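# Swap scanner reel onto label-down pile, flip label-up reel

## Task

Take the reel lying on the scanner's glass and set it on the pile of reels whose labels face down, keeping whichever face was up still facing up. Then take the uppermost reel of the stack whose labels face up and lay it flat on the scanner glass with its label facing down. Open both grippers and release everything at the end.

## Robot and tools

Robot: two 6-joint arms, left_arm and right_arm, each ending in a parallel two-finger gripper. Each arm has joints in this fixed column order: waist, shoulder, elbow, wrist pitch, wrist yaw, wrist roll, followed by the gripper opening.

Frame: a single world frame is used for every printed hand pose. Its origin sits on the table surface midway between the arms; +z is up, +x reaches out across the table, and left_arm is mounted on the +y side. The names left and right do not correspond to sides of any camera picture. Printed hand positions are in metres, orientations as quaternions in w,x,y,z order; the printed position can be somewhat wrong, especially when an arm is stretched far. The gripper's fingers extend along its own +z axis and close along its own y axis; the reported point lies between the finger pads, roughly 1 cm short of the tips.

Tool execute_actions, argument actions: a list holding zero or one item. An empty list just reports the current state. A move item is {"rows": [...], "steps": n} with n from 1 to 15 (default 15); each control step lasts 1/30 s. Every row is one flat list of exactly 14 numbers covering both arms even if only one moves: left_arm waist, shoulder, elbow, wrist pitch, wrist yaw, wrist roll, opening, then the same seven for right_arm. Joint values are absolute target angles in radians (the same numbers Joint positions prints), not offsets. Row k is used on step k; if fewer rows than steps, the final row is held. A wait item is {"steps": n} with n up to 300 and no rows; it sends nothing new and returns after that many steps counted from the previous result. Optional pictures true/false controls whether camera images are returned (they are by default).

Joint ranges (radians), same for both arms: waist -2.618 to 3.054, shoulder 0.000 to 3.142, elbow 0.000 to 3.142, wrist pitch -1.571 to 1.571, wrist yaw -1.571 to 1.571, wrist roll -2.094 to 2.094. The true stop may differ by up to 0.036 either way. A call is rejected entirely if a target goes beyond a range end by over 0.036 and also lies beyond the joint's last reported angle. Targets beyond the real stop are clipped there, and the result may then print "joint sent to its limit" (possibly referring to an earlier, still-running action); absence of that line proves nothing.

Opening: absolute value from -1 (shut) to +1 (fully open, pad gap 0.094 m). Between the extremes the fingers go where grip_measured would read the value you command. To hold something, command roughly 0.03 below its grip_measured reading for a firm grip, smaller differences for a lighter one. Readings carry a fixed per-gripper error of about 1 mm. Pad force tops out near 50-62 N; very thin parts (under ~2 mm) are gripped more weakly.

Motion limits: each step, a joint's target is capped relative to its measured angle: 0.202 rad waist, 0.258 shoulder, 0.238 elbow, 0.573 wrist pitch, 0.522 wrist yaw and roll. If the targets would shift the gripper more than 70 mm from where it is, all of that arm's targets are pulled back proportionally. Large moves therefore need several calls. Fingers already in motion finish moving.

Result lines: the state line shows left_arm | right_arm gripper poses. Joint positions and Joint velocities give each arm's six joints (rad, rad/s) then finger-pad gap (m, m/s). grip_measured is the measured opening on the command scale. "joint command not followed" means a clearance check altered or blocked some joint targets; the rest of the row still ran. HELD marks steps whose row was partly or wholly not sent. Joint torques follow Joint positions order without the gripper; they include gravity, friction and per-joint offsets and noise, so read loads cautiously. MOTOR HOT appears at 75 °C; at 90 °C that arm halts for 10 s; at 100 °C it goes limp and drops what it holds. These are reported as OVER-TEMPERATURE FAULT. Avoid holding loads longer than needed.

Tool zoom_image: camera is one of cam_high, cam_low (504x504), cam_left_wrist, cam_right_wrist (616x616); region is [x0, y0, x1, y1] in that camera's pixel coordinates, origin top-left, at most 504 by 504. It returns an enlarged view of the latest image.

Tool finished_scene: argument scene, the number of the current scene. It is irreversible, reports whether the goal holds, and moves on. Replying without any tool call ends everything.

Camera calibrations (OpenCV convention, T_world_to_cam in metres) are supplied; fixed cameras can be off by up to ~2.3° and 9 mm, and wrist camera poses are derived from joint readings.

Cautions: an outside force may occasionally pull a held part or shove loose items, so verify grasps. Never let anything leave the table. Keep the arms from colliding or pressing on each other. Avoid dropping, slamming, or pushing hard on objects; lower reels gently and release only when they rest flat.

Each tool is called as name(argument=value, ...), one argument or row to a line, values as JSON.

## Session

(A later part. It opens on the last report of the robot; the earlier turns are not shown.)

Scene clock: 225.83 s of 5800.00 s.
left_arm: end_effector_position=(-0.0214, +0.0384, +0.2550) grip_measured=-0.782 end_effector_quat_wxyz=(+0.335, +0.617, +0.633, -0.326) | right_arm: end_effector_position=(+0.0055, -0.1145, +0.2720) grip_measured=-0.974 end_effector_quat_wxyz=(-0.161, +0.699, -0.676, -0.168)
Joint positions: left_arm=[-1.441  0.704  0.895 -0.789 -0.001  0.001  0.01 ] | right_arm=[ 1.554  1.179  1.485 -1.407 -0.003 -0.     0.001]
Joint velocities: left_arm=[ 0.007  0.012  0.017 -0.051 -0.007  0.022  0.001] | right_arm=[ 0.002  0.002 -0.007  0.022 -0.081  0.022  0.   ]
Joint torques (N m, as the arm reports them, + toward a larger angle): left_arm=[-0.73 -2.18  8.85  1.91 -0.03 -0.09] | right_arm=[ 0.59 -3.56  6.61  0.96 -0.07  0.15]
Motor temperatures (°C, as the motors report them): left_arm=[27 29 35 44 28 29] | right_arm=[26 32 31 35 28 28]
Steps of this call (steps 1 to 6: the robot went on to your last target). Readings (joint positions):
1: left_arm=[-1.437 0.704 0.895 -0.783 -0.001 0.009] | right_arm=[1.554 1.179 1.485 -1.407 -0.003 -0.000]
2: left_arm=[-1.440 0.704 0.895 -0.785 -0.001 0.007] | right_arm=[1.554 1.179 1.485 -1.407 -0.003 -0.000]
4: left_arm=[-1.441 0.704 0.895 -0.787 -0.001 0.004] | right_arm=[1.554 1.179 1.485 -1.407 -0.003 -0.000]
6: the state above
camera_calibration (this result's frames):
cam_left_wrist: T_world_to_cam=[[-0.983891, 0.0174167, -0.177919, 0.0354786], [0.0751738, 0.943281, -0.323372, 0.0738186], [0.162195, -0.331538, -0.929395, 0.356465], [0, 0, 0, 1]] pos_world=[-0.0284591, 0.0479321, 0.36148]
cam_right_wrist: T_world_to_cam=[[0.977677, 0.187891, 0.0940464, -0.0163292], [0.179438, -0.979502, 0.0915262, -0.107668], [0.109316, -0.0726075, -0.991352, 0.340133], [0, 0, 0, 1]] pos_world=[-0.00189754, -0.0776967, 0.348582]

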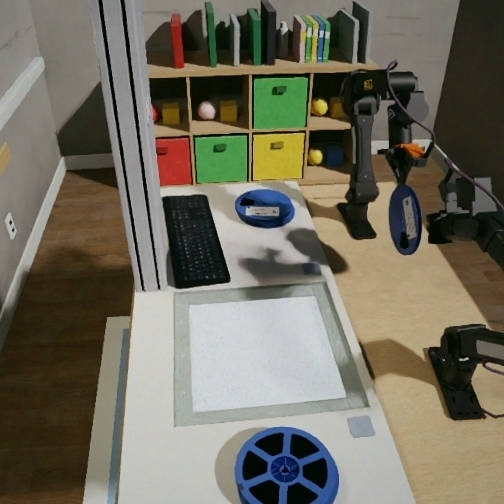

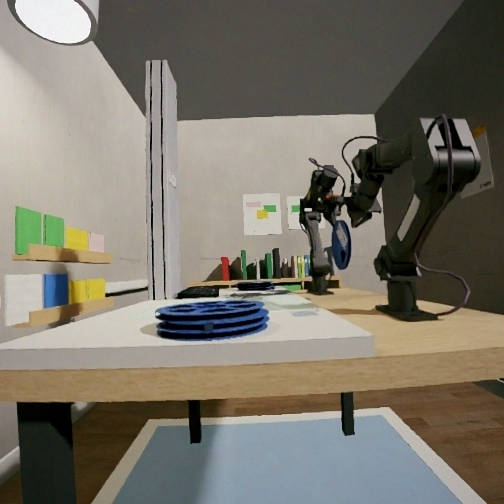

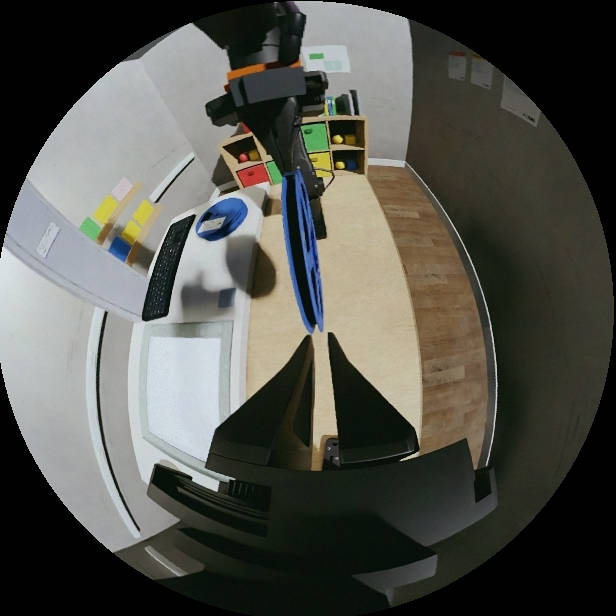

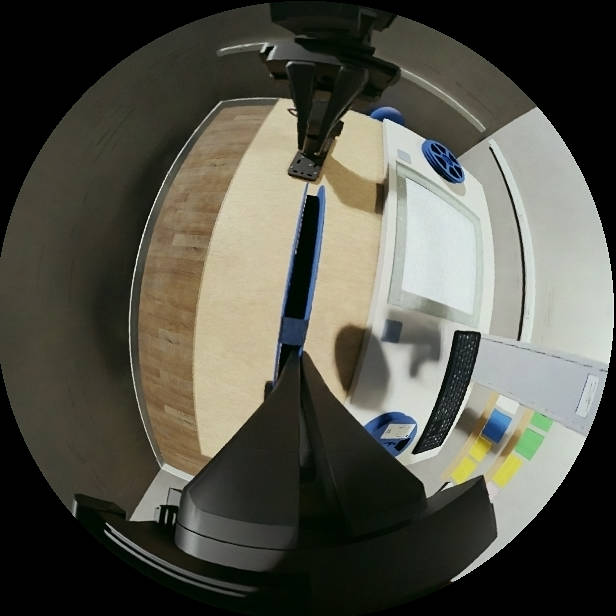

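execute_actions(
  actions=[
    {"rows":[[-1.441,0.693,0.911,-0.785,-0.005,-0.008,-0.78,1.561,1.162,1.516,-1.39,-0.01,0.008,-1],[-1.433,0.706,0.898,-0.776,-0.005,-0.008,-0.78,1.561,1.162,1.516,-1.39,-0.01,0.008,-1],[-1.427,0.719,0.886,-0.772,-0.005,-0.008,-0.78,1.561,1.162,1.516,-1.39,-0.01,0.008,-1],[-1.423,0.719,0.886,-0.766,-0.005,-0.008,-0.78,1.561,1.162,1.516,-1.39,-0.01,0.008,-1],[-1.422,0.720,0.885,-0.758,-0.005,-0.008,-0.78,1.561,1.162,1.516,-1.39,-0.01,0.008,-1],[-1.422,0.722,0.883,-0.749,-0.005,-0.008,-0.78,1.561,1.162,1.516,-1.39,-0.01,0.008,-1],[-1.422,0.724,0.880,-0.739,-0.005,-0.008,-0.78,1.561,1.162,1.516,-1.39,-0.01,0.008,-1],[-1.422,0.727,0.877,-0.727,-0.005,-0.008,-0.78,1.561,1.162,1.516,-1.39,-0.01,0.008,-1],[-1.422,0.730,0.874,-0.715,-0.005,-0.008,-0.78,1.561,1.162,1.516,-1.39,-0.01,0.008,-1],[-1.422,0.734,0.870,-0.702,-0.005,-0.008,-0.78,1.561,1.162,1.516,-1.39,-0.01,0.008,-1],[-1.422,0.738,0.865,-0.688,-0.005,-0.008,-0.78,1.561,1.162,1.516,-1.39,-0.01,0.008,-1],[-1.422,0.742,0.860,-0.675,-0.005,-0.008,-0.78,1.561,1.162,1.516,-1.39,-0.01,0.008,-1],[-1.422,0.747,0.855,-0.661,-0.005,-0.008,-0.78,1.561,1.162,1.516,-1.39,-0.01,0.008,-1],[-1.422,0.752,0.850,-0.647,-0.005,-0.008,-0.78,1.561,1.162,1.516,-1.39,-0.01,0.008,-1],[-1.422,0.757,0.845,-0.634,-0.005,-0.008,-0.78,1.561,1.162,1.516,-1.39,-0.01,0.008,-1]],"steps":15},
  ],
  pictures=false,
)

execute_actions(
  actions=[
    {"rows":[[-1.422,0.761,0.839,-0.622,-0.005,-0.008,-0.78,1.561,1.162,1.516,-1.39,-0.01,0.008,-1],[-1.422,0.766,0.834,-0.610,-0.005,-0.008,-0.78,1.561,1.162,1.516,-1.39,-0.01,0.008,-1],[-1.422,0.771,0.829,-0.600,-0.005,-0.008,-0.78,1.561,1.162,1.516,-1.39,-0.01,0.008,-1],[-1.422,0.775,0.824,-0.591,-0.005,-0.008,-0.78,1.561,1.162,1.516,-1.39,-0.01,0.008,-1],[-1.422,0.779,0.819,-0.583,-0.005,-0.008,-0.78,1.561,1.162,1.516,-1.39,-0.01,0.008,-1],[-1.422,0.783,0.815,-0.577,-0.005,-0.008,-0.78,1.561,1.162,1.516,-1.39,-0.01,0.008,-1],[-1.422,0.786,0.812,-0.573,-0.005,-0.008,-0.78,1.561,1.162,1.516,-1.39,-0.01,0.008,-1],[-1.422,0.789,0.809,-0.570,-0.005,-0.008,-0.78,1.561,1.162,1.516,-1.39,-0.01,0.008,-1],[-1.422,0.791,0.806,-0.569,-0.005,-0.008,-0.78,1.561,1.162,1.516,-1.39,-0.01,0.008,-1],[-1.422,0.793,0.804,-0.569,-0.005,-0.008,-0.78,1.561,1.162,1.516,-1.39,-0.01,0.008,-1],[-1.422,0.794,0.803,-0.569,-0.005,-0.008,-0.78,1.561,1.162,1.516,-1.39,-0.01,0.008,-1]],"steps":15},
  ],
)

zoom_image(
  camera="cam_left_wrist",
  region=[270, 280, 370, 380],
)

zoom_image(
  camera="cam_right_wrist",
  region=[260, 130, 360, 230],
)

Scene clock: 237.37 s of 5800.00 s.
left_arm: end_effector_position=(-0.0185, +0.0238, +0.2543) grip_measured=-0.782 end_effector_quat_wxyz=(+0.347, +0.608, +0.631, -0.335) | right_arm: end_effector_position=(+0.0055, -0.1145, +0.2720) grip_measured=-0.974 end_effector_quat_wxyz=(-0.161, +0.699, -0.676, -0.168)
Joint positions: left_arm=[-1.432  0.73   0.865 -0.699 -0.001 -0.002  0.01 ] | right_arm=[ 1.554  1.179  1.485 -1.407 -0.003 -0.     0.001]
Joint velocities: left_arm=[-0.012  0.178 -0.154  0.344 -0.022  0.051 -0.001] | right_arm=[ 0.012  0.017 -0.007 -0.022 -0.037  0.022  0.001]
Joint torques (N m, as the arm reports them, + toward a larger angle): left_arm=[ 0.54  0.57  5.86  2.21 -0.06 -0.09] | right_arm=[ 0.52 -3.45  6.76  0.99 -0.05  0.16]
Motor temperatures (°C, as the motors report them): left_arm=[27 29 36 44 28 29] | right_arm=[26 32 31 35 28 28]
Steps of this call (steps 1 to 30: the robot went on to your last target; steps 31 to 90: nothing new was sent; then 8.03 s passed at rest; steps 91 to 105: all 15 steps of this action). Readings (joint positions):
91: left_arm=[-1.441 0.704 0.895 -0.791 -0.001 -0.002] | right_arm=[1.554 1.179 1.485 -1.407 -0.003 -0.000]
92: left_arm=[-1.441 0.704 0.895 -0.791 -0.001 -0.002] | right_arm=[1.554 1.179 1.485 -1.407 -0.003 -0.000]
94: left_arm=[-1.438 0.704 0.895 -0.790 -0.001 -0.002] | right_arm=[1.554 1.179 1.485 -1.407 -0.003 -0.000]
98: left_arm=[-1.432 0.704 0.895 -0.775 -0.001 -0.002] | right_arm=[1.554 1.179 1.485 -1.407 -0.003 -0.000]
105: the state above

Scene clock: 237.87 s of 5800.00 s.
left_arm: end_effector_position=(-0.0179, +0.0065, +0.2391) grip_measured=-0.782 end_effector_quat_wxyz=(+0.347, +0.608, +0.631, -0.335) | right_arm: end_effector_position=(+0.0055, -0.1145, +0.2720) grip_measured=-0.974 end_effector_quat_wxyz=(-0.161, +0.699, -0.676, -0.168)
Joint positions: left_arm=[-1.432  0.78   0.812 -0.596 -0.001 -0.002  0.01 ] | right_arm=[ 1.554  1.179  1.485 -1.407 -0.003 -0.     0.001]
Joint velocities: left_arm=[-0.012  0.002  0.012  0.022  0.007 -0.022  0.   ] | right_arm=[ 0.007  0.002 -0.007 -0.022  0.022  0.007 -0.001]
Joint torques (N m, as the arm reports them, + toward a larger angle): left_arm=[ 0.88  0.13  6.09  2.29 -0.05 -0.1 ] | right_arm=[ 0.49 -3.55  6.67  0.97 -0.05  0.13]
Motor temperatures (°C, as the motors report them): left_arm=[27 29 36 44 28 29] | right_arm=[26 32 31 35 28 28]
Steps of this call (steps 1 to 15: all 15 steps of this action). Readings (joint positions):
1: left_arm=[-1.432 0.737 0.859 -0.688 -0.001 -0.002] | right_arm=[1.554 1.179 1.485 -1.407 -0.003 -0.000]
2: left_arm=[-1.432 0.742 0.853 -0.676 -0.001 -0.002] | right_arm=[1.554 1.179 1.485 -1.407 -0.003 -0.000]
4: left_arm=[-1.432 0.753 0.841 -0.655 -0.001 -0.002] | right_arm=[1.554 1.179 1.485 -1.407 -0.003 -0.000]
8: left_arm=[-1.432 0.770 0.823 -0.619 -0.001 -0.002] | right_arm=[1.554 1.179 1.485 -1.407 -0.003 -0.000]
15: the state above
camera_calibration (this result's frames):
cam_left_wrist: T_world_to_cam=[[-0.984377, 0.0004564, -0.176075, 0.0362351], [0.0638841, 0.932781, -0.354737, 0.105825], [0.164077, -0.360444, -0.918237, 0.328044], [0, 0, 0, 1]] pos_world=[-0.024916, 0.0195136, 0.345142]
cam_right_wrist: T_world_to_cam=[[0.977677, 0.187891, 0.0940464, -0.0163292], [0.179438, -0.979502, 0.0915262, -0.107668], [0.109316, -0.0726075, -0.991352, 0.340133], [0, 0, 0, 1]] pos_world=[-0.00189754, -0.0776967, 0.348582]

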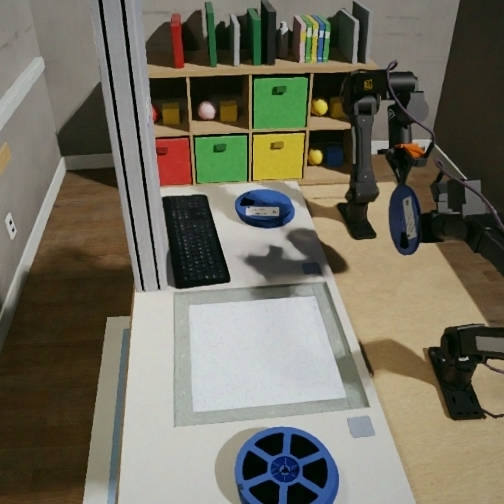

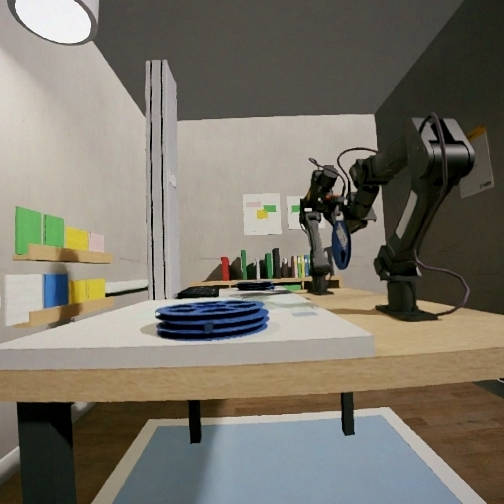

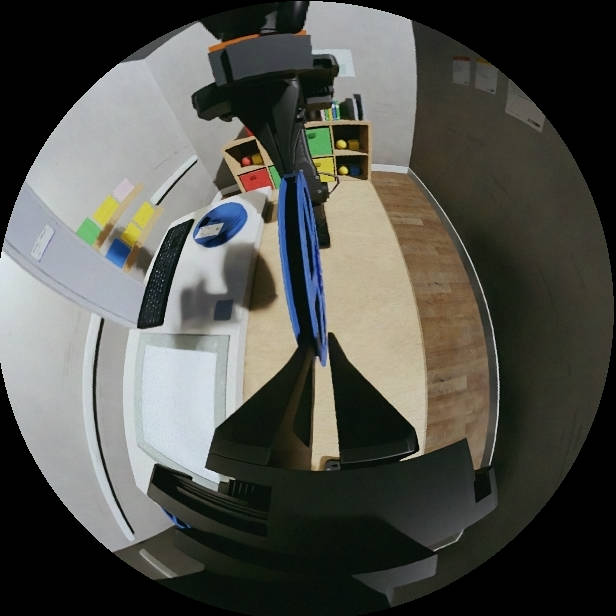

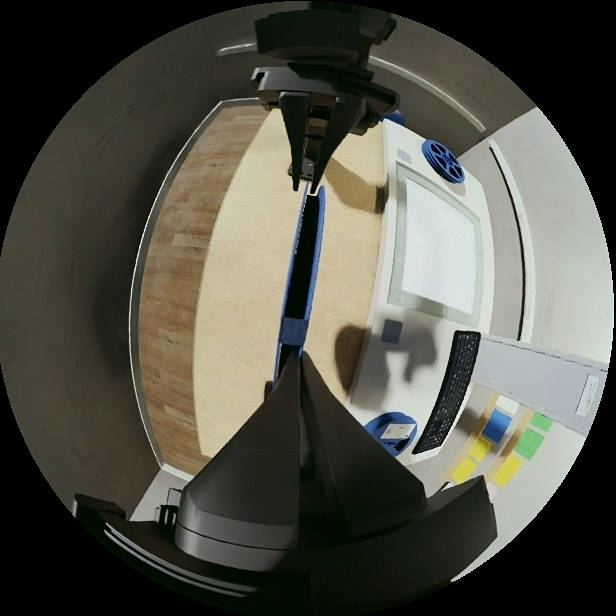

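Region (270, 280, 370, 380) of cam_left_wrist's 616x616 image, scaled by 5.040, with more detail than that image has.

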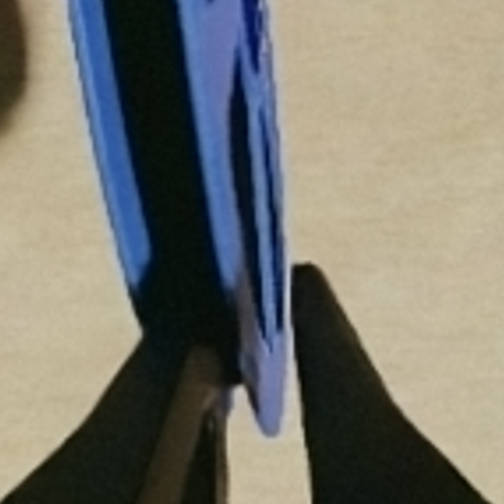

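Region (260, 130, 360, 230) of cam_right_wrist's 616x616 image, scaled by 5.040, with more detail than that image has.

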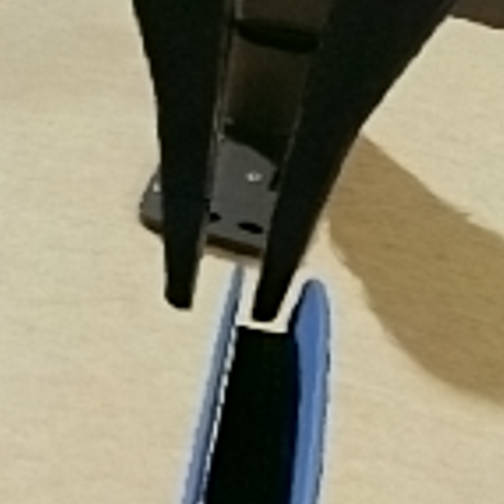

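execute_actions(
  actions=[
    {"rows":[[-1.421,0.796,0.803,-0.569,-0.005,-0.008,-0.80,1.561,1.162,1.516,-1.39,-0.01,0.008,-1],[-1.420,0.798,0.803,-0.569,-0.005,-0.008,-0.82,1.561,1.162,1.516,-1.39,-0.01,0.008,-1],[-1.419,0.798,0.803,-0.569,-0.005,-0.008,-0.84,1.561,1.162,1.516,-1.39,-0.01,0.008,-1],[-1.418,0.798,0.803,-0.569,-0.005,-0.008,-0.86,1.561,1.162,1.516,-1.39,-0.01,0.008,-1],[-1.417,0.798,0.803,-0.569,-0.005,-0.008,-0.88,1.561,1.162,1.516,-1.39,-0.01,0.008,-1],[-1.416,0.798,0.803,-0.569,-0.005,-0.008,-0.90,1.561,1.162,1.516,-1.39,-0.01,0.008,-1],[-1.415,0.798,0.803,-0.569,-0.005,-0.008,-0.92,1.561,1.162,1.516,-1.39,-0.01,0.008,-1],[-1.415,0.798,0.803,-0.569,-0.005,-0.008,-0.935,1.561,1.162,1.516,-1.39,-0.01,0.008,-1],[-1.415,0.798,0.803,-0.569,-0.005,-0.008,-0.95,1.561,1.162,1.516,-1.39,-0.01,0.008,-1],[-1.415,0.798,0.803,-0.569,-0.005,-0.008,-0.96,1.561,1.162,1.516,-1.39,-0.01,0.008,-1],[-1.415,0.798,0.803,-0.569,-0.005,-0.008,-0.97,1.561,1.162,1.516,-1.39,-0.01,0.008,-1],[-1.415,0.798,0.803,-0.569,-0.005,-0.008,-0.98,1.561,1.162,1.516,-1.39,-0.01,0.008,-1],[-1.415,0.798,0.803,-0.569,-0.005,-0.008,-0.99,1.561,1.162,1.516,-1.39,-0.01,0.008,-1],[-1.415,0.798,0.803,-0.569,-0.005,-0.008,-1,1.561,1.162,1.516,-1.39,-0.01,0.008,-1],[-1.415,0.798,0.803,-0.569,-0.005,-0.008,-1,1.561,1.162,1.516,-1.39,-0.01,0.008,-1]],"steps":15},
  ],
  pictures=false,
)

execute_actions(
  actions=[
    {"rows":[[-1.415,0.798,0.803,-0.564,-0.005,-0.008,-1,1.561,1.162,1.516,-1.39,-0.01,0.008,-1],[-1.415,0.798,0.803,-0.558,-0.005,-0.008,-1,1.561,1.162,1.516,-1.39,-0.01,0.008,-1],[-1.415,0.798,0.803,-0.552,-0.005,-0.008,-1,1.561,1.162,1.516,-1.395,-0.01,0.008,-0.98],[-1.415,0.798,0.803,-0.546,-0.005,-0.008,-1,1.561,1.162,1.516,-1.40,-0.01,0.008,-0.96],[-1.415,0.798,0.803,-0.54,-0.005,-0.008,-1,1.561,1.160,1.516,-1.40,-0.01,0.008,-0.94],[-1.415,0.798,0.803,-0.54,-0.005,-0.008,-1,1.561,1.158,1.516,-1.40,-0.01,0.008,-0.92],[-1.415,0.798,0.803,-0.54,-0.005,-0.008,-1,1.561,1.157,1.516,-1.40,-0.01,0.008,-0.90],[-1.415,0.798,0.803,-0.54,-0.005,-0.008,-1,1.561,1.155,1.516,-1.40,-0.01,0.008,-0.90],[-1.415,0.798,0.803,-0.54,-0.005,-0.008,-1,1.561,1.150,1.516,-1.40,-0.01,0.008,-0.90],[-1.415,0.798,0.803,-0.54,-0.005,-0.008,-1,1.561,1.143,1.516,-1.40,-0.01,0.008,-0.90],[-1.415,0.798,0.803,-0.54,-0.005,-0.008,-1,1.561,1.133,1.516,-1.40,-0.01,0.008,-0.90],[-1.415,0.798,0.803,-0.54,-0.005,-0.008,-1,1.561,1.121,1.516,-1.40,-0.01,0.008,-0.90],[-1.415,0.798,0.803,-0.54,-0.005,-0.008,-1,1.561,1.108,1.516,-1.40,-0.01,0.008,-0.90],[-1.415,0.798,0.803,-0.54,-0.005,-0.008,-1,1.561,1.093,1.516,-1.40,-0.01,0.008,-0.90],[-1.415,0.798,0.803,-0.54,-0.005,-0.008,-1,1.561,1.078,1.516,-1.40,-0.01,0.008,-0.90]],"steps":15},
  ],
  pictures=false,
)

execute_actions(
  actions=[
    {"rows":[[-1.414,0.798,0.803,-0.538,-0.005,-0.010,-1,1.561,1.063,1.516,-1.40,-0.01,0.008,-0.90],[-1.409,0.798,0.803,-0.533,-0.005,-0.018,-1,1.561,1.048,1.516,-1.40,-0.01,0.008,-0.90],[-1.402,0.798,0.803,-0.524,-0.005,-0.030,-1,1.561,1.033,1.516,-1.40,-0.01,0.008,-0.90],[-1.391,0.798,0.803,-0.512,-0.005,-0.047,-1,1.561,1.018,1.516,-1.40,-0.01,0.008,-0.90],[-1.378,0.798,0.803,-0.497,-0.005,-0.068,-1,1.561,1.004,1.516,-1.40,-0.01,0.008,-0.90],[-1.362,0.799,0.802,-0.478,-0.005,-0.094,-1,1.561,0.991,1.516,-1.40,-0.01,0.008,-0.90],[-1.343,0.801,0.800,-0.457,-0.005,-0.124,-1,1.561,0.980,1.516,-1.40,-0.01,0.008,-0.90],[-1.321,0.804,0.796,-0.432,-0.005,-0.158,-1,1.561,0.970,1.516,-1.40,-0.01,0.008,-0.90],[-1.297,0.809,0.791,-0.405,-0.005,-0.196,-1,1.561,0.962,1.516,-1.40,-0.01,0.008,-0.90],[-1.271,0.815,0.785,-0.375,-0.005,-0.238,-1,1.561,0.956,1.516,-1.40,-0.01,0.008,-0.90],[-1.242,0.822,0.777,-0.342,-0.005,-0.284,-1,1.561,0.952,1.516,-1.40,-0.01,0.008,-0.90],[-1.211,0.830,0.768,-0.307,-0.005,-0.332,-1,1.561,0.95,1.516,-1.40,-0.01,0.008,-0.90],[-1.178,0.840,0.758,-0.270,-0.005,-0.383,-1,1.561,0.95,1.516,-1.40,-0.01,0.008,-0.90],[-1.143,0.850,0.746,-0.232,-0.005,-0.437,-1,1.561,0.95,1.516,-1.40,-0.01,0.008,-0.90],[-1.106,0.862,0.734,-0.191,-0.005,-0.493,-1,1.561,0.95,1.516,-1.40,-0.01,0.008,-0.90]],"steps":15},
  ],
  pictures=false,
)

execute_actions(
  actions=[
    {"rows":[[-1.068,0.874,0.720,-0.150,-0.005,-0.551,-1,1.561,0.95,1.516,-1.40,-0.01,0.008,-0.90],[-1.029,0.888,0.705,-0.107,-0.005,-0.611,-1,1.561,0.95,1.516,-1.40,-0.01,0.008,-0.90],[-0.988,0.902,0.690,-0.063,-0.005,-0.671,-1,1.561,0.95,1.516,-1.40,-0.01,0.008,-0.90],[-0.947,0.917,0.674,-0.019,-0.005,-0.732,-1,1.561,0.95,1.516,-1.40,-0.01,0.008,-0.90],[-0.905,0.932,0.657,0.025,-0.005,-0.794,-1,1.561,0.95,1.516,-1.40,-0.01,0.008,-0.90],[-0.862,0.948,0.639,0.069,-0.005,-0.856,-1,1.561,0.95,1.516,-1.40,-0.01,0.008,-0.90],[-0.819,0.965,0.621,0.113,-0.005,-0.917,-1,1.561,0.95,1.516,-1.40,-0.01,0.008,-0.90],[-0.776,0.981,0.603,0.157,-0.005,-0.977,-1,1.561,0.95,1.516,-1.40,-0.01,0.008,-0.90],[-0.733,0.998,0.585,0.200,-0.005,-1.037,-1,1.561,0.95,1.516,-1.40,-0.01,0.008,-0.90],[-0.690,1.016,0.566,0.241,-0.005,-1.095,-1,1.561,0.95,1.516,-1.40,-0.01,0.008,-0.90],[-0.648,1.033,0.547,0.282,-0.005,-1.151,-1,1.561,0.95,1.516,-1.40,-0.01,0.008,-0.90],[-0.607,1.050,0.529,0.320,-0.005,-1.205,-1,1.561,0.95,1.516,-1.40,-0.01,0.008,-0.90],[-0.566,1.066,0.511,0.357,-0.005,-1.256,-1,1.561,0.95,1.516,-1.40,-0.01,0.008,-0.90],[-0.527,1.083,0.493,0.392,-0.005,-1.304,-1,1.561,0.95,1.516,-1.40,-0.01,0.008,-0.90],[-0.489,1.099,0.475,0.425,-0.005,-1.350,-1,1.561,0.95,1.516,-1.40,-0.01,0.008,-0.90]],"steps":15},
  ],
  pictures=false,
)

execute_actions(
  actions=[
    {"rows":[[-0.452,1.114,0.458,0.455,-0.005,-1.392,-1,1.561,0.95,1.516,-1.40,-0.01,0.008,-0.90],[-0.417,1.129,0.442,0.482,-0.005,-1.430,-1,1.561,0.95,1.516,-1.40,-0.01,0.008,-0.90],[-0.384,1.143,0.427,0.507,-0.005,-1.464,-1,1.561,0.95,1.516,-1.40,-0.01,0.008,-0.90],[-0.353,1.157,0.412,0.528,-0.005,-1.494,-1,1.561,0.95,1.516,-1.40,-0.01,0.008,-0.90],[-0.324,1.169,0.398,0.547,-0.005,-1.520,-1,1.561,0.95,1.516,-1.40,-0.01,0.008,-0.90],[-0.298,1.181,0.386,0.562,-0.005,-1.541,-1,1.561,0.95,1.516,-1.40,-0.01,0.008,-0.90],[-0.274,1.191,0.374,0.574,-0.005,-1.558,-1,1.561,0.95,1.516,-1.40,-0.01,0.008,-0.90],[-0.252,1.201,0.364,0.583,-0.005,-1.570,-1,1.561,0.95,1.516,-1.40,-0.01,0.008,-0.90],[-0.233,1.209,0.355,0.588,-0.005,-1.578,-1,1.561,0.95,1.516,-1.40,-0.01,0.008,-0.90],[-0.217,1.216,0.347,0.59,-0.005,-1.58,-1,1.561,0.95,1.516,-1.40,-0.01,0.008,-0.90],[-0.204,1.222,0.341,0.59,-0.005,-1.58,-1,1.561,0.95,1.516,-1.40,-0.01,0.008,-0.90],[-0.193,1.227,0.336,0.59,-0.005,-1.58,-1,1.561,0.95,1.516,-1.40,-0.01,0.008,-0.90],[-0.186,1.230,0.332,0.59,-0.005,-1.58,-1,1.561,0.95,1.516,-1.40,-0.01,0.008,-0.90],[-0.181,1.232,0.330,0.59,-0.005,-1.58,-1,1.561,0.95,1.516,-1.40,-0.01,0.008,-0.90],[-0.18,1.233,0.329,0.59,-0.005,-1.58,-1,1.561,0.95,1.516,-1.40,-0.01,0.008,-0.90]],"steps":15},
  ],
  pictures=false,
)

execute_actions(
  actions=[
    {"steps":5},
  ],
)

zoom_image(
  camera="cam_low",
  region=[160, 230, 300, 320],
)

Scene clock: 257.53 s of 5800.00 s.
left_arm: end_effector_position=(-0.0159, +0.0054, +0.2409) grip_measured=-0.972 end_effector_quat_wxyz=(+0.351, +0.604, +0.632, -0.337) | right_arm: end_effector_position=(+0.0055, -0.1145, +0.2720) grip_measured=-0.974 end_effector_quat_wxyz=(-0.161, +0.699, -0.676, -0.168)
Joint positions: left_arm=[-1.425  0.78   0.812 -0.587 -0.001 -0.002  0.001] | right_arm=[ 1.554  1.179  1.485 -1.407 -0.003  0.     0.001]
Joint velocities: left_arm=[-0.012 -0.007 -0.012  0.066  0.037  0.037  0.   ] | right_arm=[ 0.002 -0.002 -0.007 -0.007  0.022  0.007 -0.   ]
Joint torques (N m, as the arm reports them, + toward a larger angle): left_arm=[ 0.76  0.16  5.99  2.22 -0.05 -0.03] | right_arm=[ 0.62 -3.55  6.73  0.98 -0.05  0.12]
Motor temperatures (°C, as the motors report them): left_arm=[27 28 35 44 28 29] | right_arm=[26 32 31 36 28 28]
Steps of this call (steps 1 to 15: the robot went on to your last target; steps 16 to 90: nothing new was sent; then 16.17 s passed at rest; steps 91 to 105: all 15 steps of this action). Readings (joint positions):
91: left_arm=[-1.432 0.780 0.812 -0.588 -0.001 -0.002] | right_arm=[1.554 1.179 1.485 -1.407 -0.003 -0.000]
92: left_arm=[-1.432 0.780 0.812 -0.588 -0.001 -0.002] | right_arm=[1.554 1.179 1.485 -1.407 -0.003 -0.000]
94: left_arm=[-1.431 0.780 0.812 -0.588 -0.001 -0.002] | right_arm=[1.554 1.179 1.485 -1.407 -0.003 -0.000]
98: left_arm=[-1.426 0.780 0.812 -0.588 -0.001 -0.002] | right_arm=[1.554 1.179 1.485 -1.407 -0.003 -0.000]
105: the state above

Scene clock: 258.03 s of 5800.00 s.
left_arm: end_effector_position=(-0.0159, +0.0050, +0.2415) grip_measured=-0.972 end_effector_quat_wxyz=(+0.352, +0.603, +0.631, -0.338) | right_arm: end_effector_position=(+0.0058, -0.1224, +0.2824) grip_measured=-0.902 end_effector_quat_wxyz=(-0.176, +0.695, -0.672, -0.184)
Joint positions: left_arm=[-1.425  0.78   0.812 -0.584 -0.001 -0.003  0.001] | right_arm=[ 1.554  1.132  1.485 -1.409 -0.003  0.     0.005]
Joint velocities: left_arm=[ 0.027 -0.007  0.002  0.007 -0.022  0.066  0.   ] | right_arm=[-0.017 -0.437  0.002  0.022 -0.037 -0.081  0.   ]
Joint torques (N m, as the arm reports them, + toward a larger angle): left_arm=[ 0.78  0.22  6.1   2.51 -0.06 -0.07] | right_arm=[ 0.6  -3.93  6.64  0.95 -0.05  0.16]
Motor temperatures (°C, as the motors report them): left_arm=[27 28 35 44 28 29] | right_arm=[26 32 31 36 28 28]
Steps of this call (steps 1 to 15: all 15 steps of this action). Readings (joint positions):
1: left_arm=[-1.425 0.780 0.812 -0.587 -0.001 -0.002] | right_arm=[1.554 1.179 1.485 -1.407 -0.003 0.000]
2: left_arm=[-1.425 0.780 0.812 -0.586 -0.001 -0.002] | right_arm=[1.554 1.179 1.485 -1.407 -0.003 0.000]
4: left_arm=[-1.425 0.780 0.812 -0.585 -0.001 -0.002] | right_arm=[1.554 1.179 1.485 -1.409 -0.003 0.000]
8: left_arm=[-1.425 0.780 0.812 -0.584 -0.001 -0.002] | right_arm=[1.554 1.179 1.485 -1.409 -0.003 0.000]
15: the state above

Scene clock: 258.53 s of 5800.00 s.
left_arm: end_effector_position=(+0.0626, -0.0093, +0.2457) grip_measured=-0.972 end_effector_quat_wxyz=(+0.371, +0.397, +0.750, -0.377) | right_arm: end_effector_position=(+0.0068, -0.1530, +0.3169) grip_measured=-0.902 end_effector_quat_wxyz=(-0.232, +0.678, -0.655, -0.242)
Joint positions: left_arm=[-1.173  0.833  0.756 -0.379  0.003 -0.305  0.001] | right_arm=[ 1.554  0.963  1.485 -1.409 -0.003  0.     0.005]
Joint velocities: left_arm=[ 0.955  0.3   -0.32   0.945  0.022 -1.223 -0.   ] | right_arm=[-0.002  0.007 -0.002 -0.051  0.007 -0.007 -0.001]
Joint torques (N m, as the arm reports them, + toward a larger angle): left_arm=[ 0.61 -0.96  6.64  2.57 -0.09 -0.01] | right_arm=[ 0.58 -0.64  6.22  1.17 -0.05  0.15]
Motor temperatures (°C, as the motors report them): left_arm=[27 28 35 45 28 29] | right_arm=[26 32 31 36 28 28]
Steps of this call (steps 1 to 15: all 15 steps of this action). Readings (joint positions):
1: left_arm=[-1.425 0.780 0.812 -0.584 -0.001 -0.003] | right_arm=[1.554 1.116 1.485 -1.409 -0.003 0.000]
2: left_arm=[-1.424 0.780 0.812 -0.584 -0.001 -0.005] | right_arm=[1.554 1.099 1.485 -1.409 -0.003 0.000]
4: left_arm=[-1.415 0.780 0.812 -0.583 -0.001 -0.014] | right_arm=[1.554 1.064 1.485 -1.409 -0.003 0.000]
8: left_arm=[-1.363 0.784 0.804 -0.550 0.000 -0.069] | right_arm=[1.554 1.002 1.485 -1.409 -0.003 0.000]
15: the state above

Scene clock: 259.03 s of 5800.00 s.
left_arm: end_effector_position=(+0.2600, +0.0675, +0.1846) grip_measured=-0.972 end_effector_quat_wxyz=(+0.358, -0.190, +0.797, -0.448) | right_arm: end_effector_position=(+0.0068, -0.1530, +0.3169) grip_measured=-0.902 end_effector_quat_wxyz=(-0.232, +0.678, -0.655, -0.242)
Joint positions: left_arm=[-0.558  1.069  0.506  0.213 -0.    -1.131  0.001] | right_arm=[ 1.554  0.963  1.485 -1.409 -0.003  0.     0.005]
Joint velocities: left_arm=[ 1.087  0.471 -0.51   1.062 -0.022 -1.443  0.   ] | right_arm=[-0.002  0.002 -0.017 -0.022 -0.007 -0.037 -0.   ]
Joint torques (N m, as the arm reports them, + toward a larger angle): left_arm=[ 0.23 -3.64  6.84  2.74  0.03  0.07] | right_arm=[ 0.62 -0.68  6.19  1.18 -0.08  0.13]
Motor temperatures (°C, as the motors report them): left_arm=[27 28 35 45 28 29] | right_arm=[26 32 31 36 28 28]
Steps of this call (steps 1 to 15: all 15 steps of this action). Readings (joint positions):
1: left_arm=[-1.138 0.844 0.744 -0.344 0.003 -0.351] | right_arm=[1.554 0.963 1.485 -1.409 -0.003 0.000]
2: left_arm=[-1.100 0.856 0.731 -0.308 0.003 -0.401] | right_arm=[1.554 0.963 1.485 -1.409 -0.003 0.000]
4: left_arm=[-1.022 0.884 0.703 -0.230 0.003 -0.505] | right_arm=[1.554 0.963 1.485 -1.409 -0.003 0.000]
8: left_arm=[-0.854 0.948 0.635 -0.066 0.003 -0.733] | right_arm=[1.554 0.963 1.485 -1.409 -0.003 0.000]
15: the state above

Scene clock: 259.53 s of 5800.00 s.
left_arm: end_effector_position=(+0.3169, +0.1879, +0.1201) grip_measured=-0.972 end_effector_quat_wxyz=(+0.337, -0.490, +0.670, -0.445) | right_arm: end_effector_position=(+0.0068, -0.1530, +0.3169) grip_measured=-0.902 end_effector_quat_wxyz=(-0.232, +0.678, -0.654, -0.242)
Joint positions: left_arm=[-0.193  1.225  0.333  0.505 -0.006 -1.557  0.001] | right_arm=[ 1.554  0.963  1.485 -1.409 -0.003  0.     0.005]
Joint velocities: left_arm=[ 0.139  0.066 -0.09   0.154 -0.007 -0.168 -0.002] | right_arm=[-0.012  0.012  0.007 -0.007 -0.007 -0.11  -0.001]
Joint torques (N m, as the arm reports them, + toward a larger angle): left_arm=[ 0.45 -3.75  6.2   2.88  0.02 -0.02] | right_arm=[ 0.61 -0.62  6.19  1.17 -0.06  0.11]
Motor temperatures (°C, as the motors report them): left_arm=[27 28 35 45 28 29] | right_arm=[26 31 31 36 28 28]
Steps of this call (steps 1 to 15: all 15 steps of this action). Readings (joint positions):
1: left_arm=[-0.519 1.086 0.488 0.249 -0.001 -1.183] | right_arm=[1.554 0.963 1.485 -1.409 -0.003 0.000]
2: left_arm=[-0.481 1.101 0.471 0.282 -0.001 -1.231] | right_arm=[1.554 0.963 1.485 -1.409 -0.003 0.000]
4: left_arm=[-0.411 1.131 0.438 0.344 -0.003 -1.320] | right_arm=[1.554 0.963 1.485 -1.409 -0.003 0.000]
8: left_arm=[-0.295 1.180 0.384 0.438 -0.005 -1.457] | right_arm=[1.554 0.963 1.485 -1.409 -0.003 0.000]
15: the state above

Scene clock: 259.70 s of 5800.00 s.
left_arm: end_effector_position=(+0.3185, +0.1889, +0.1231) grip_measured=-0.972 end_effector_quat_wxyz=(+0.338, -0.495, +0.661, -0.452) | right_arm: end_effector_position=(+0.0068, -0.1530, +0.3169) grip_measured=-0.902 end_effector_quat_wxyz=(-0.232, +0.678, -0.654, -0.242)
Joint positions: left_arm=[-0.189  1.226  0.331  0.523 -0.006 -1.574  0.001] | right_arm=[ 1.554  0.963  1.485 -1.409 -0.003  0.     0.005]
Joint velocities: left_arm=[-0.017 -0.002 -0.022  0.081  0.022 -0.066 -0.   ] | right_arm=[-0.002 -0.017 -0.002  0.007  0.037  0.022 -0.   ]
Joint torques (N m, as the arm reports them, + toward a larger angle): left_arm=[ 0.56 -3.54  5.95  2.81  0.03 -0.01] | right_arm=[ 0.58 -0.55  6.21  1.18 -0.05  0.14]
Motor temperatures (°C, as the motors report them): left_arm=[27 28 35 45 28 29] | right_arm=[26 31 31 36 28 28]
Steps of this call (steps 1 to 5: the robot went on to your last target). Readings (joint positions):
1: left_arm=[-0.190 1.226 0.331 0.509 -0.006 -1.562] | right_arm=[1.554 0.963 1.485 -1.409 -0.003 0.000]
2: left_arm=[-0.189 1.226 0.331 0.513 -0.006 -1.566] | right_arm=[1.554 0.963 1.485 -1.409 -0.003 0.000]
4: left_arm=[-0.189 1.226 0.331 0.521 -0.006 -1.572] | right_arm=[1.554 0.963 1.485 -1.409 -0.003 0.000]
5: the state above
camera_calibration (this result's frames):
cam_left_wrist: T_world_to_cam=[[0.352404, -0.279898, 0.893011, -0.157502], [-0.792079, -0.597415, 0.125325, 0.375651], [0.49842, -0.7515, -0.432233, 0.139619], [0, 0, 0, 1]] pos_world=[0.283461, 0.285259, 0.15392]
cam_right_wrist: T_world_to_cam=[[0.978552, 0.164306, 0.124255, -0.0277114], [0.179216, -0.976438, -0.120212, -0.0821622], [0.101576, 0.139902, -0.984941, 0.412221], [0, 0, 0, 1]] pos_world=[-0.0000299111, -0.133344, 0.39958]

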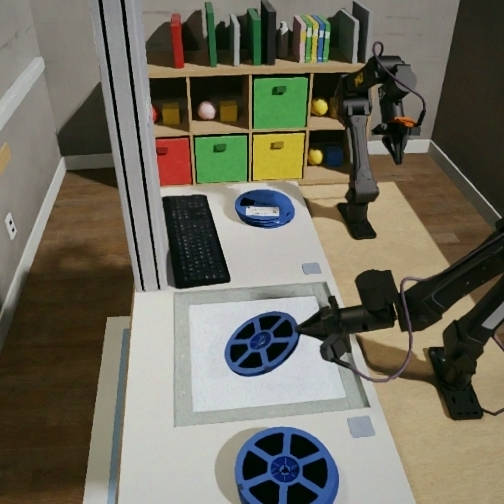

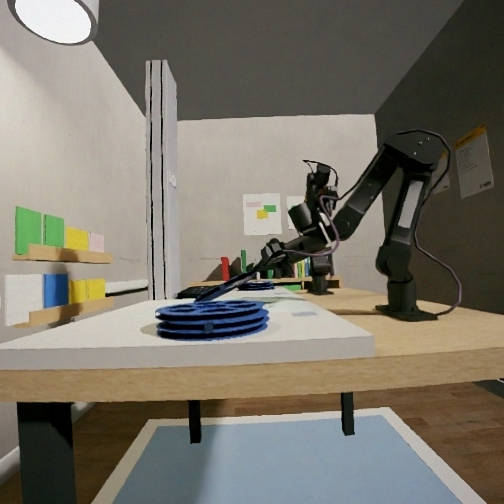

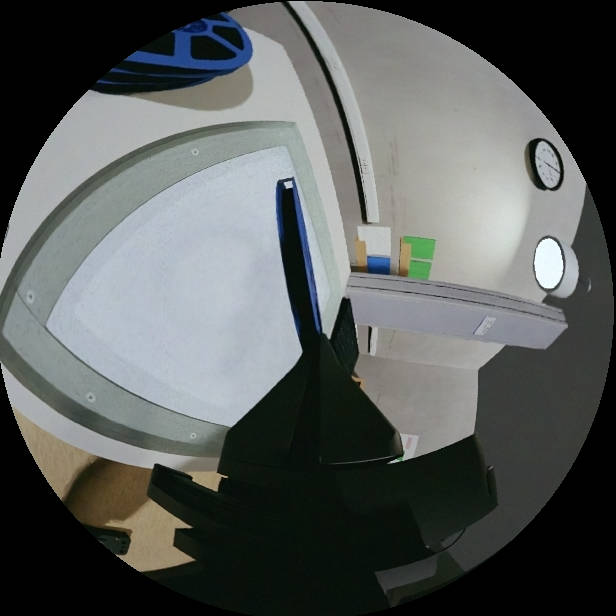

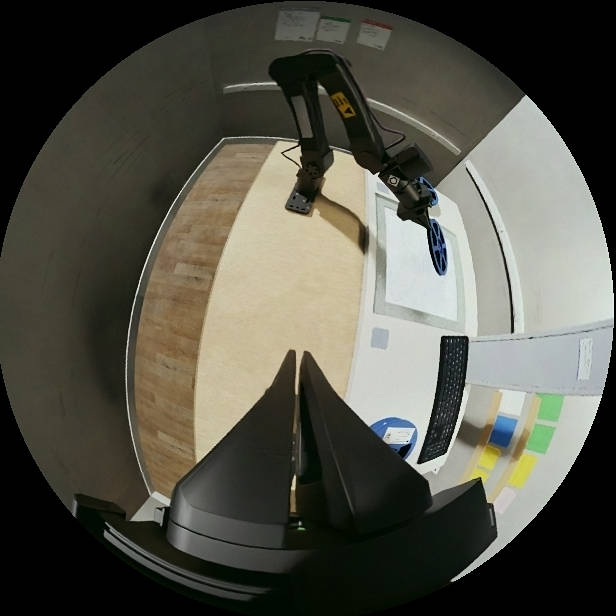

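Region (160, 230, 300, 320) of cam_low's 504x504 image, scaled by 3.600, with more detail than that image has; it fills the top 324 rows of this view, and the rest is white.

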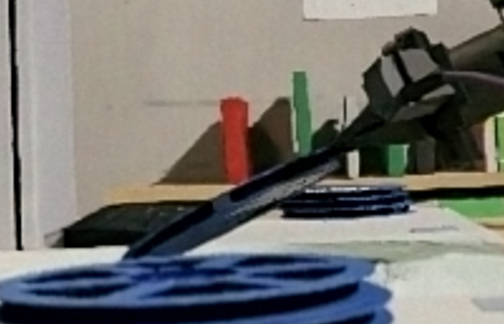

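execute_actions(
  actions=[
    {"rows":[[-0.18,1.236,0.329,0.59,-0.005,-1.58,-1,1.561,0.95,1.516,-1.40,-0.01,0.008,-0.90],[-0.18,1.240,0.329,0.59,-0.005,-1.58,-1,1.561,0.95,1.516,-1.40,-0.01,0.008,-0.90],[-0.18,1.245,0.329,0.59,-0.005,-1.58,-1,1.561,0.95,1.516,-1.40,-0.01,0.008,-0.90],[-0.18,1.250,0.329,0.588,-0.005,-1.58,-1,1.561,0.95,1.516,-1.40,-0.01,0.008,-0.90],[-0.18,1.256,0.329,0.586,-0.005,-1.58,-1,1.561,0.95,1.516,-1.40,-0.01,0.008,-0.90],[-0.18,1.262,0.329,0.583,-0.005,-1.58,-1,1.561,0.95,1.516,-1.40,-0.01,0.008,-0.90],[-0.18,1.269,0.329,0.580,-0.005,-1.58,-1,1.561,0.95,1.516,-1.40,-0.01,0.008,-0.90],[-0.18,1.277,0.329,0.577,-0.005,-1.58,-0.985,1.561,0.95,1.516,-1.40,-0.01,0.008,-0.90],[-0.18,1.285,0.329,0.574,-0.005,-1.58,-0.972,1.561,0.95,1.516,-1.40,-0.01,0.008,-0.90],[-0.18,1.294,0.329,0.571,-0.005,-1.58,-0.955,1.561,0.95,1.516,-1.40,-0.01,0.008,-0.90],[-0.18,1.303,0.329,0.568,-0.005,-1.58,-0.94,1.561,0.95,1.516,-1.40,-0.01,0.008,-0.90],[-0.18,1.313,0.329,0.565,-0.005,-1.58,-0.927,1.561,0.95,1.516,-1.40,-0.01,0.008,-0.90],[-0.18,1.323,0.329,0.562,-0.005,-1.58,-0.918,1.561,0.95,1.516,-1.40,-0.01,0.008,-0.90],[-0.18,1.333,0.329,0.559,-0.005,-1.58,-0.91,1.561,0.95,1.516,-1.40,-0.01,0.008,-0.90],[-0.18,1.343,0.329,0.556,-0.005,-1.58,-0.905,1.561,0.95,1.516,-1.40,-0.01,0.008,-0.90]],"steps":15},
  ],
  pictures=false,
)

execute_actions(
  actions=[
    {"rows":[[-0.18,1.353,0.329,0.554,-0.005,-1.58,-0.90,1.561,0.95,1.516,-1.40,-0.01,0.008,-0.90],[-0.18,1.363,0.329,0.552,-0.005,-1.58,-0.895,1.561,0.95,1.516,-1.40,-0.01,0.008,-0.90],[-0.18,1.373,0.329,0.55,-0.005,-1.58,-0.89,1.561,0.95,1.516,-1.40,-0.01,0.008,-0.90],[-0.18,1.383,0.329,0.55,-0.005,-1.58,-0.882,1.561,0.95,1.516,-1.40,-0.01,0.008,-0.90],[-0.18,1.393,0.329,0.55,-0.005,-1.58,-0.874,1.561,0.95,1.516,-1.40,-0.01,0.008,-0.90],[-0.18,1.403,0.329,0.55,-0.005,-1.58,-0.866,1.561,0.95,1.516,-1.40,-0.01,0.008,-0.90],[-0.18,1.412,0.329,0.55,-0.005,-1.58,-0.858,1.561,0.95,1.516,-1.40,-0.01,0.008,-0.90],[-0.18,1.421,0.329,0.55,-0.005,-1.58,-0.85,1.561,0.95,1.516,-1.40,-0.01,0.008,-0.90],[-0.18,1.430,0.329,0.55,-0.005,-1.58,-0.84,1.561,0.95,1.516,-1.40,-0.01,0.008,-0.90],[-0.18,1.438,0.329,0.55,-0.005,-1.58,-0.83,1.561,0.95,1.516,-1.40,-0.01,0.008,-0.90],[-0.18,1.445,0.329,0.55,-0.005,-1.58,-0.82,1.561,0.95,1.516,-1.40,-0.01,0.008,-0.90],[-0.18,1.451,0.329,0.55,-0.005,-1.58,-0.815,1.561,0.95,1.516,-1.40,-0.01,0.008,-0.90],[-0.18,1.456,0.329,0.55,-0.005,-1.58,-0.81,1.561,0.95,1.516,-1.40,-0.01,0.008,-0.90],[-0.18,1.461,0.329,0.55,-0.005,-1.58,-0.80,1.561,0.95,1.516,-1.40,-0.01,0.008,-0.90],[-0.18,1.464,0.329,0.55,-0.005,-1.58,-0.79,1.561,0.95,1.516,-1.40,-0.01,0.008,-0.90]],"steps":15},
  ],
  pictures=false,
)

execute_actions(
  actions=[
    {"rows":[[-0.18,1.466,0.329,0.55,-0.005,-1.58,-0.78,1.561,0.95,1.516,-1.40,-0.01,0.008,-0.90],[-0.18,1.468,0.329,0.55,-0.005,-1.58,-0.78,1.561,0.95,1.516,-1.40,-0.01,0.008,-0.90],[-0.18,1.468,0.329,0.55,-0.005,-1.58,-0.78,1.561,0.95,1.516,-1.40,-0.01,0.008,-0.90],[-0.18,1.468,0.329,0.55,-0.005,-1.58,-0.78,1.561,0.95,1.516,-1.40,-0.01,0.008,-0.90],[-0.18,1.445,0.325,0.55,-0.005,-1.58,-0.78,1.561,0.95,1.516,-1.40,-0.01,0.008,-0.90],[-0.18,1.425,0.322,0.55,-0.005,-1.58,-0.78,1.561,0.95,1.516,-1.40,-0.01,0.008,-0.90],[-0.18,1.420,0.318,0.55,-0.005,-1.58,-0.78,1.561,0.95,1.516,-1.40,-0.01,0.008,-0.90],[-0.18,1.412,0.312,0.55,-0.005,-1.58,-0.78,1.561,0.95,1.516,-1.40,-0.01,0.008,-0.90],[-0.18,1.402,0.304,0.55,-0.005,-1.58,-0.78,1.561,0.95,1.516,-1.40,-0.01,0.008,-0.90],[-0.18,1.390,0.295,0.55,-0.005,-1.58,-0.78,1.561,0.95,1.516,-1.40,-0.01,0.008,-0.90],[-0.18,1.377,0.285,0.55,-0.005,-1.58,-0.78,1.561,0.95,1.516,-1.40,-0.01,0.008,-0.90],[-0.18,1.364,0.275,0.55,-0.005,-1.58,-0.78,1.561,0.95,1.516,-1.40,-0.01,0.008,-0.90],[-0.18,1.351,0.265,0.55,-0.005,-1.58,-0.78,1.561,0.95,1.516,-1.40,-0.01,0.008,-0.90],[-0.18,1.338,0.255,0.55,-0.005,-1.58,-0.78,1.561,0.95,1.516,-1.40,-0.01,0.008,-0.90],[-0.18,1.325,0.246,0.55,-0.005,-1.58,-0.78,1.561,0.95,1.516,-1.40,-0.01,0.008,-0.90]],"steps":15},
  ],
  pictures=false,
)

execute_actions(
  actions=[
    {"rows":[[-0.18,1.312,0.238,0.55,-0.005,-1.58,-0.78,1.561,0.95,1.516,-1.40,-0.01,0.008,-0.90],[-0.18,1.298,0.232,0.55,-0.005,-1.58,-0.78,1.561,0.95,1.516,-1.40,-0.01,0.008,-0.90],[-0.18,1.283,0.228,0.55,-0.005,-1.58,-0.78,1.561,0.95,1.516,-1.40,-0.01,0.008,-0.90],[-0.18,1.267,0.226,0.55,-0.005,-1.58,-0.78,1.561,0.95,1.516,-1.40,-0.01,0.008,-0.90],[-0.18,1.250,0.225,0.55,-0.005,-1.58,-0.78,1.561,0.95,1.516,-1.40,-0.01,0.008,-0.90],[-0.18,1.233,0.225,0.55,-0.005,-1.58,-0.78,1.561,0.95,1.516,-1.40,-0.01,0.008,-0.90],[-0.18,1.217,0.225,0.55,-0.005,-1.58,-0.78,1.561,0.95,1.516,-1.40,-0.01,0.008,-0.90],[-0.18,1.202,0.225,0.55,-0.005,-1.58,-0.78,1.561,0.95,1.516,-1.40,-0.01,0.008,-0.90],[-0.18,1.189,0.225,0.55,-0.005,-1.58,-0.78,1.561,0.95,1.516,-1.40,-0.01,0.008,-0.90],[-0.18,1.178,0.225,0.55,-0.005,-1.58,-0.78,1.561,0.95,1.516,-1.40,-0.01,0.008,-0.90],[-0.18,1.170,0.225,0.55,-0.005,-1.58,-0.78,1.561,0.95,1.516,-1.40,-0.01,0.008,-0.90],[-0.18,1.164,0.225,0.55,-0.005,-1.58,-0.78,1.561,0.95,1.516,-1.40,-0.01,0.008,-0.90],[-0.18,1.161,0.225,0.55,-0.005,-1.58,-0.78,1.561,0.95,1.516,-1.40,-0.01,0.008,-0.90],[-0.18,1.16,0.225,0.55,-0.005,-1.58,-0.78,1.561,0.95,1.516,-1.40,-0.01,0.008,-0.90],[-0.18,1.16,0.225,0.55,-0.005,-1.58,-0.78,1.561,0.95,1.516,-1.40,-0.01,0.008,-0.90]],"steps":15},
  ],
)

Scene clock: 275.90 s of 5800.00 s.
left_arm: end_effector_position=(+0.3193, +0.1886, +0.0969) grip_measured=-0.909 end_effector_quat_wxyz=(+0.318, -0.509, +0.675, -0.429) | right_arm: end_effector_position=(+0.0068, -0.1530, +0.3169) grip_measured=-0.902 end_effector_quat_wxyz=(-0.232, +0.678, -0.654, -0.242)
Joint positions: left_arm=[-0.189  1.313  0.331  0.539 -0.006 -1.582  0.004] | right_arm=[ 1.554  0.963  1.485 -1.409 -0.003  0.     0.005]
Joint velocities: left_arm=[-0.017  0.3   -0.012 -0.037 -0.007 -0.007  0.005] | right_arm=[-0.002 -0.007  0.002  0.007  0.007 -0.022 -0.001]
Joint torques (N m, as the arm reports them, + toward a larger angle): left_arm=[ 0.61 -3.76  5.55  2.3   0.02 -0.05] | right_arm=[ 0.56 -0.67  6.23  1.17 -0.03  0.14]
Motor temperatures (°C, as the motors report them): left_arm=[27 28 34 47 28 29] | right_arm=[26 31 31 37 28 28]
Steps of this call (steps 1 to 30: the robot went on to your last target; steps 31 to 90: nothing new was sent; then 12.70 s passed at rest; steps 91 to 105: all 15 steps of this action). Readings (joint positions):
91: left_arm=[-0.189 1.226 0.331 0.530 -0.006 -1.582] | right_arm=[1.554 0.963 1.485 -1.409 -0.003 0.000]
92: left_arm=[-0.189 1.226 0.331 0.530 -0.006 -1.582] | right_arm=[1.554 0.963 1.485 -1.409 -0.003 0.000]
94: left_arm=[-0.189 1.228 0.331 0.531 -0.006 -1.582] | right_arm=[1.554 0.963 1.485 -1.409 -0.003 0.000]
98: left_arm=[-0.189 1.254 0.331 0.535 -0.006 -1.582] | right_arm=[1.554 0.963 1.485 -1.409 -0.003 0.000]
105: the state above

Scene clock: 276.40 s of 5800.00 s.
left_arm: end_effector_position=(+0.3136, +0.1904, +0.0515) grip_measured=-0.796 end_effector_quat_wxyz=(+0.284, -0.529, +0.702, -0.383) | right_arm: end_effector_position=(+0.0068, -0.1530, +0.3169) grip_measured=-0.902 end_effector_quat_wxyz=(-0.232, +0.678, -0.654, -0.242)
Joint positions: left_arm=[-0.189  1.446  0.331  0.539 -0.006 -1.582  0.01 ] | right_arm=[ 1.554  0.963  1.485 -1.409 -0.003  0.     0.005]
Joint velocities: left_arm=[-0.022  0.129 -0.007 -0.022 -0.007 -0.037  0.009] | right_arm=[ 0.002  0.007 -0.012  0.022 -0.022 -0.007  0.   ]
Joint torques (N m, as the arm reports them, + toward a larger angle): left_arm=[ 0.71 -4.36  4.98  2.1  -0.02 -0.02] | right_arm=[ 0.52 -0.56  6.29  1.17 -0.02  0.09]
Motor temperatures (°C, as the motors report them): left_arm=[27 28 34 47 28 29] | right_arm=[26 31 31 37 28 28]
Steps of this call (steps 1 to 15: all 15 steps of this action). Readings (joint positions):
1: left_arm=[-0.189 1.323 0.331 0.539 -0.006 -1.582] | right_arm=[1.554 0.963 1.485 -1.409 -0.003 0.000]
2: left_arm=[-0.189 1.334 0.331 0.539 -0.006 -1.582] | right_arm=[1.554 0.963 1.485 -1.409 -0.003 0.000]
4: left_arm=[-0.189 1.355 0.331 0.539 -0.006 -1.582] | right_arm=[1.554 0.963 1.485 -1.409 -0.003 0.000]
8: left_arm=[-0.189 1.394 0.331 0.539 -0.006 -1.582] | right_arm=[1.554 0.963 1.485 -1.409 -0.003 0.000]
15: the state above

Scene clock: 276.90 s of 5800.00 s.
left_arm: end_effector_position=(+0.3005, +0.1943, +0.0541) grip_measured=-0.782 end_effector_quat_wxyz=(+0.288, -0.527, +0.699, -0.388) | right_arm: end_effector_position=(+0.0068, -0.1530, +0.3169) grip_measured=-0.902 end_effector_quat_wxyz=(-0.232, +0.678, -0.654, -0.242)
Joint positions: left_arm=[-0.189  1.375  0.274  0.539 -0.006 -1.582  0.01 ] | right_arm=[ 1.554  0.963  1.485 -1.409 -0.003  0.     0.005]
Joint velocities: left_arm=[-0.022 -0.418 -0.281 -0.066 -0.022  0.051 -0.001] | right_arm=[-0.007 -0.002 -0.002  0.11  -0.022 -0.081  0.   ]
Joint torques (N m, as the arm reports them, + toward a larger angle): left_arm=[ 0.67 -6.71  4.33  2.19  0.01 -0.05] | right_arm=[ 0.48 -0.65  6.14  1.17 -0.06  0.17]
Motor temperatures (°C, as the motors report them): left_arm=[27 28 34 47 28 29] | right_arm=[26 31 31 37 28 28]
Steps of this call (steps 1 to 15: all 15 steps of this action). Readings (joint positions):
1: left_arm=[-0.189 1.450 0.331 0.539 -0.006 -1.582] | right_arm=[1.554 0.963 1.485 -1.409 -0.003 0.000]
2: left_arm=[-0.189 1.453 0.331 0.539 -0.006 -1.582] | right_arm=[1.554 0.963 1.485 -1.409 -0.003 0.000]
4: left_arm=[-0.189 1.455 0.331 0.539 -0.006 -1.582] | right_arm=[1.554 0.963 1.485 -1.409 -0.003 0.000]
8: left_arm=[-0.189 1.454 0.331 0.539 -0.006 -1.582] | right_arm=[1.554 0.963 1.485 -1.409 -0.003 0.000]
15: the state above

Scene clock: 277.40 s of 5800.00 s.
left_arm: end_effector_position=(+0.2970, +0.1953, +0.0993) grip_measured=-0.782 end_effector_quat_wxyz=(+0.326, -0.504, +0.667, -0.441) | right_arm: end_effector_position=(+0.0068, -0.1530, +0.3169) grip_measured=-0.902 end_effector_quat_wxyz=(-0.232, +0.678, -0.654, -0.242)
Joint positions: left_arm=[-0.189  1.188  0.234  0.543 -0.006 -1.582  0.01 ] | right_arm=[ 1.554  0.963  1.485 -1.409 -0.003  0.     0.005]
Joint velocities: left_arm=[ 0.007 -0.037  0.007 -0.081  0.007  0.051  0.001] | right_arm=[ 0.007  0.007 -0.002 -0.007  0.051 -0.022  0.   ]
Joint torques (N m, as the arm reports them, + toward a larger angle): left_arm=[ 0.58 -5.24  5.04  2.2   0.03  0.01] | right_arm=[ 0.58 -0.66  6.25  1.17 -0.05  0.13]
Motor temperatures (°C, as the motors report them): left_arm=[27 28 34 47 28 29] | right_arm=[26 31 31 37 28 28]
Steps of this call (steps 1 to 15: all 15 steps of this action). Readings (joint positions):
1: left_arm=[-0.189 1.362 0.265 0.539 -0.006 -1.582] | right_arm=[1.554 0.963 1.485 -1.409 -0.003 0.000]
2: left_arm=[-0.189 1.348 0.256 0.539 -0.006 -1.582] | right_arm=[1.554 0.963 1.485 -1.409 -0.003 0.000]
4: left_arm=[-0.189 1.322 0.242 0.539 -0.006 -1.582] | right_arm=[1.554 0.963 1.485 -1.409 -0.003 0.000]
8: left_arm=[-0.189 1.258 0.234 0.539 -0.006 -1.582] | right_arm=[1.554 0.963 1.485 -1.409 -0.003 0.000]
15: the state above
camera_calibration (this result's frames):
cam_left_wrist: T_world_to_cam=[[0.387584, -0.281875, 0.877682, -0.135417], [-0.78476, -0.600435, 0.153715, 0.361089], [0.483663, -0.748347, -0.453924, 0.150827], [0, 0, 0, 1]] pos_world=[0.262905, 0.291511, 0.131812]
cam_right_wrist: T_world_to_cam=[[0.978552, 0.164306, 0.124255, -0.0277114], [0.179216, -0.976438, -0.120212, -0.0821622], [0.101576, 0.139902, -0.984941, 0.412221], [0, 0, 0, 1]] pos_world=[-0.0000299111, -0.133344, 0.39958]

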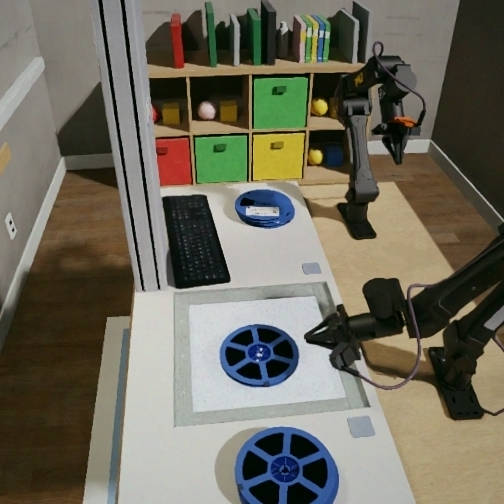

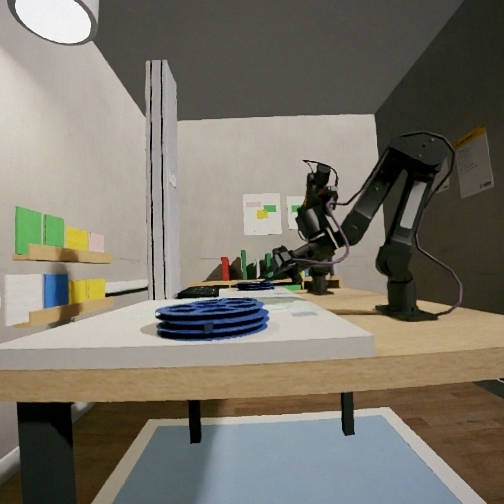

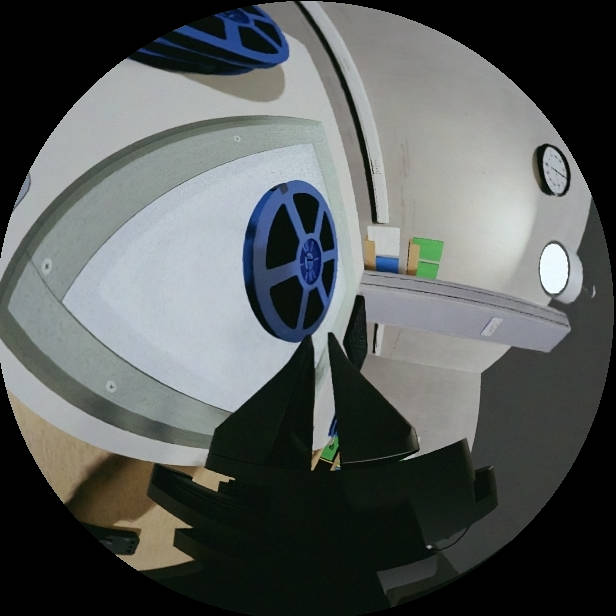

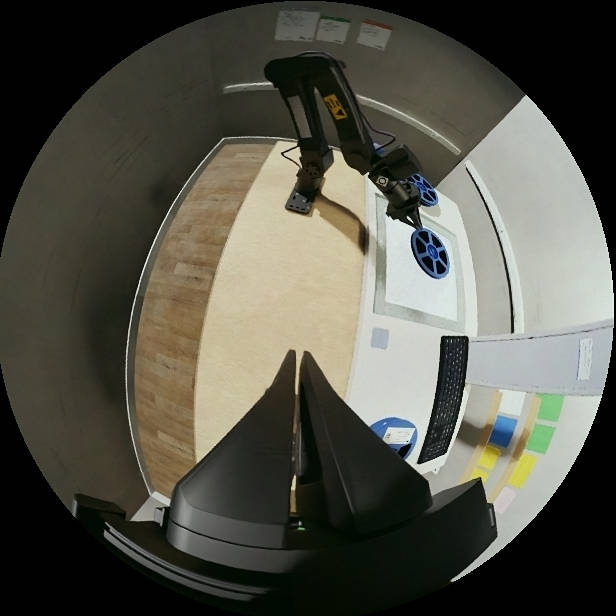

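finished_scene(
  scene=2,
)

The scene is finished: the task was done.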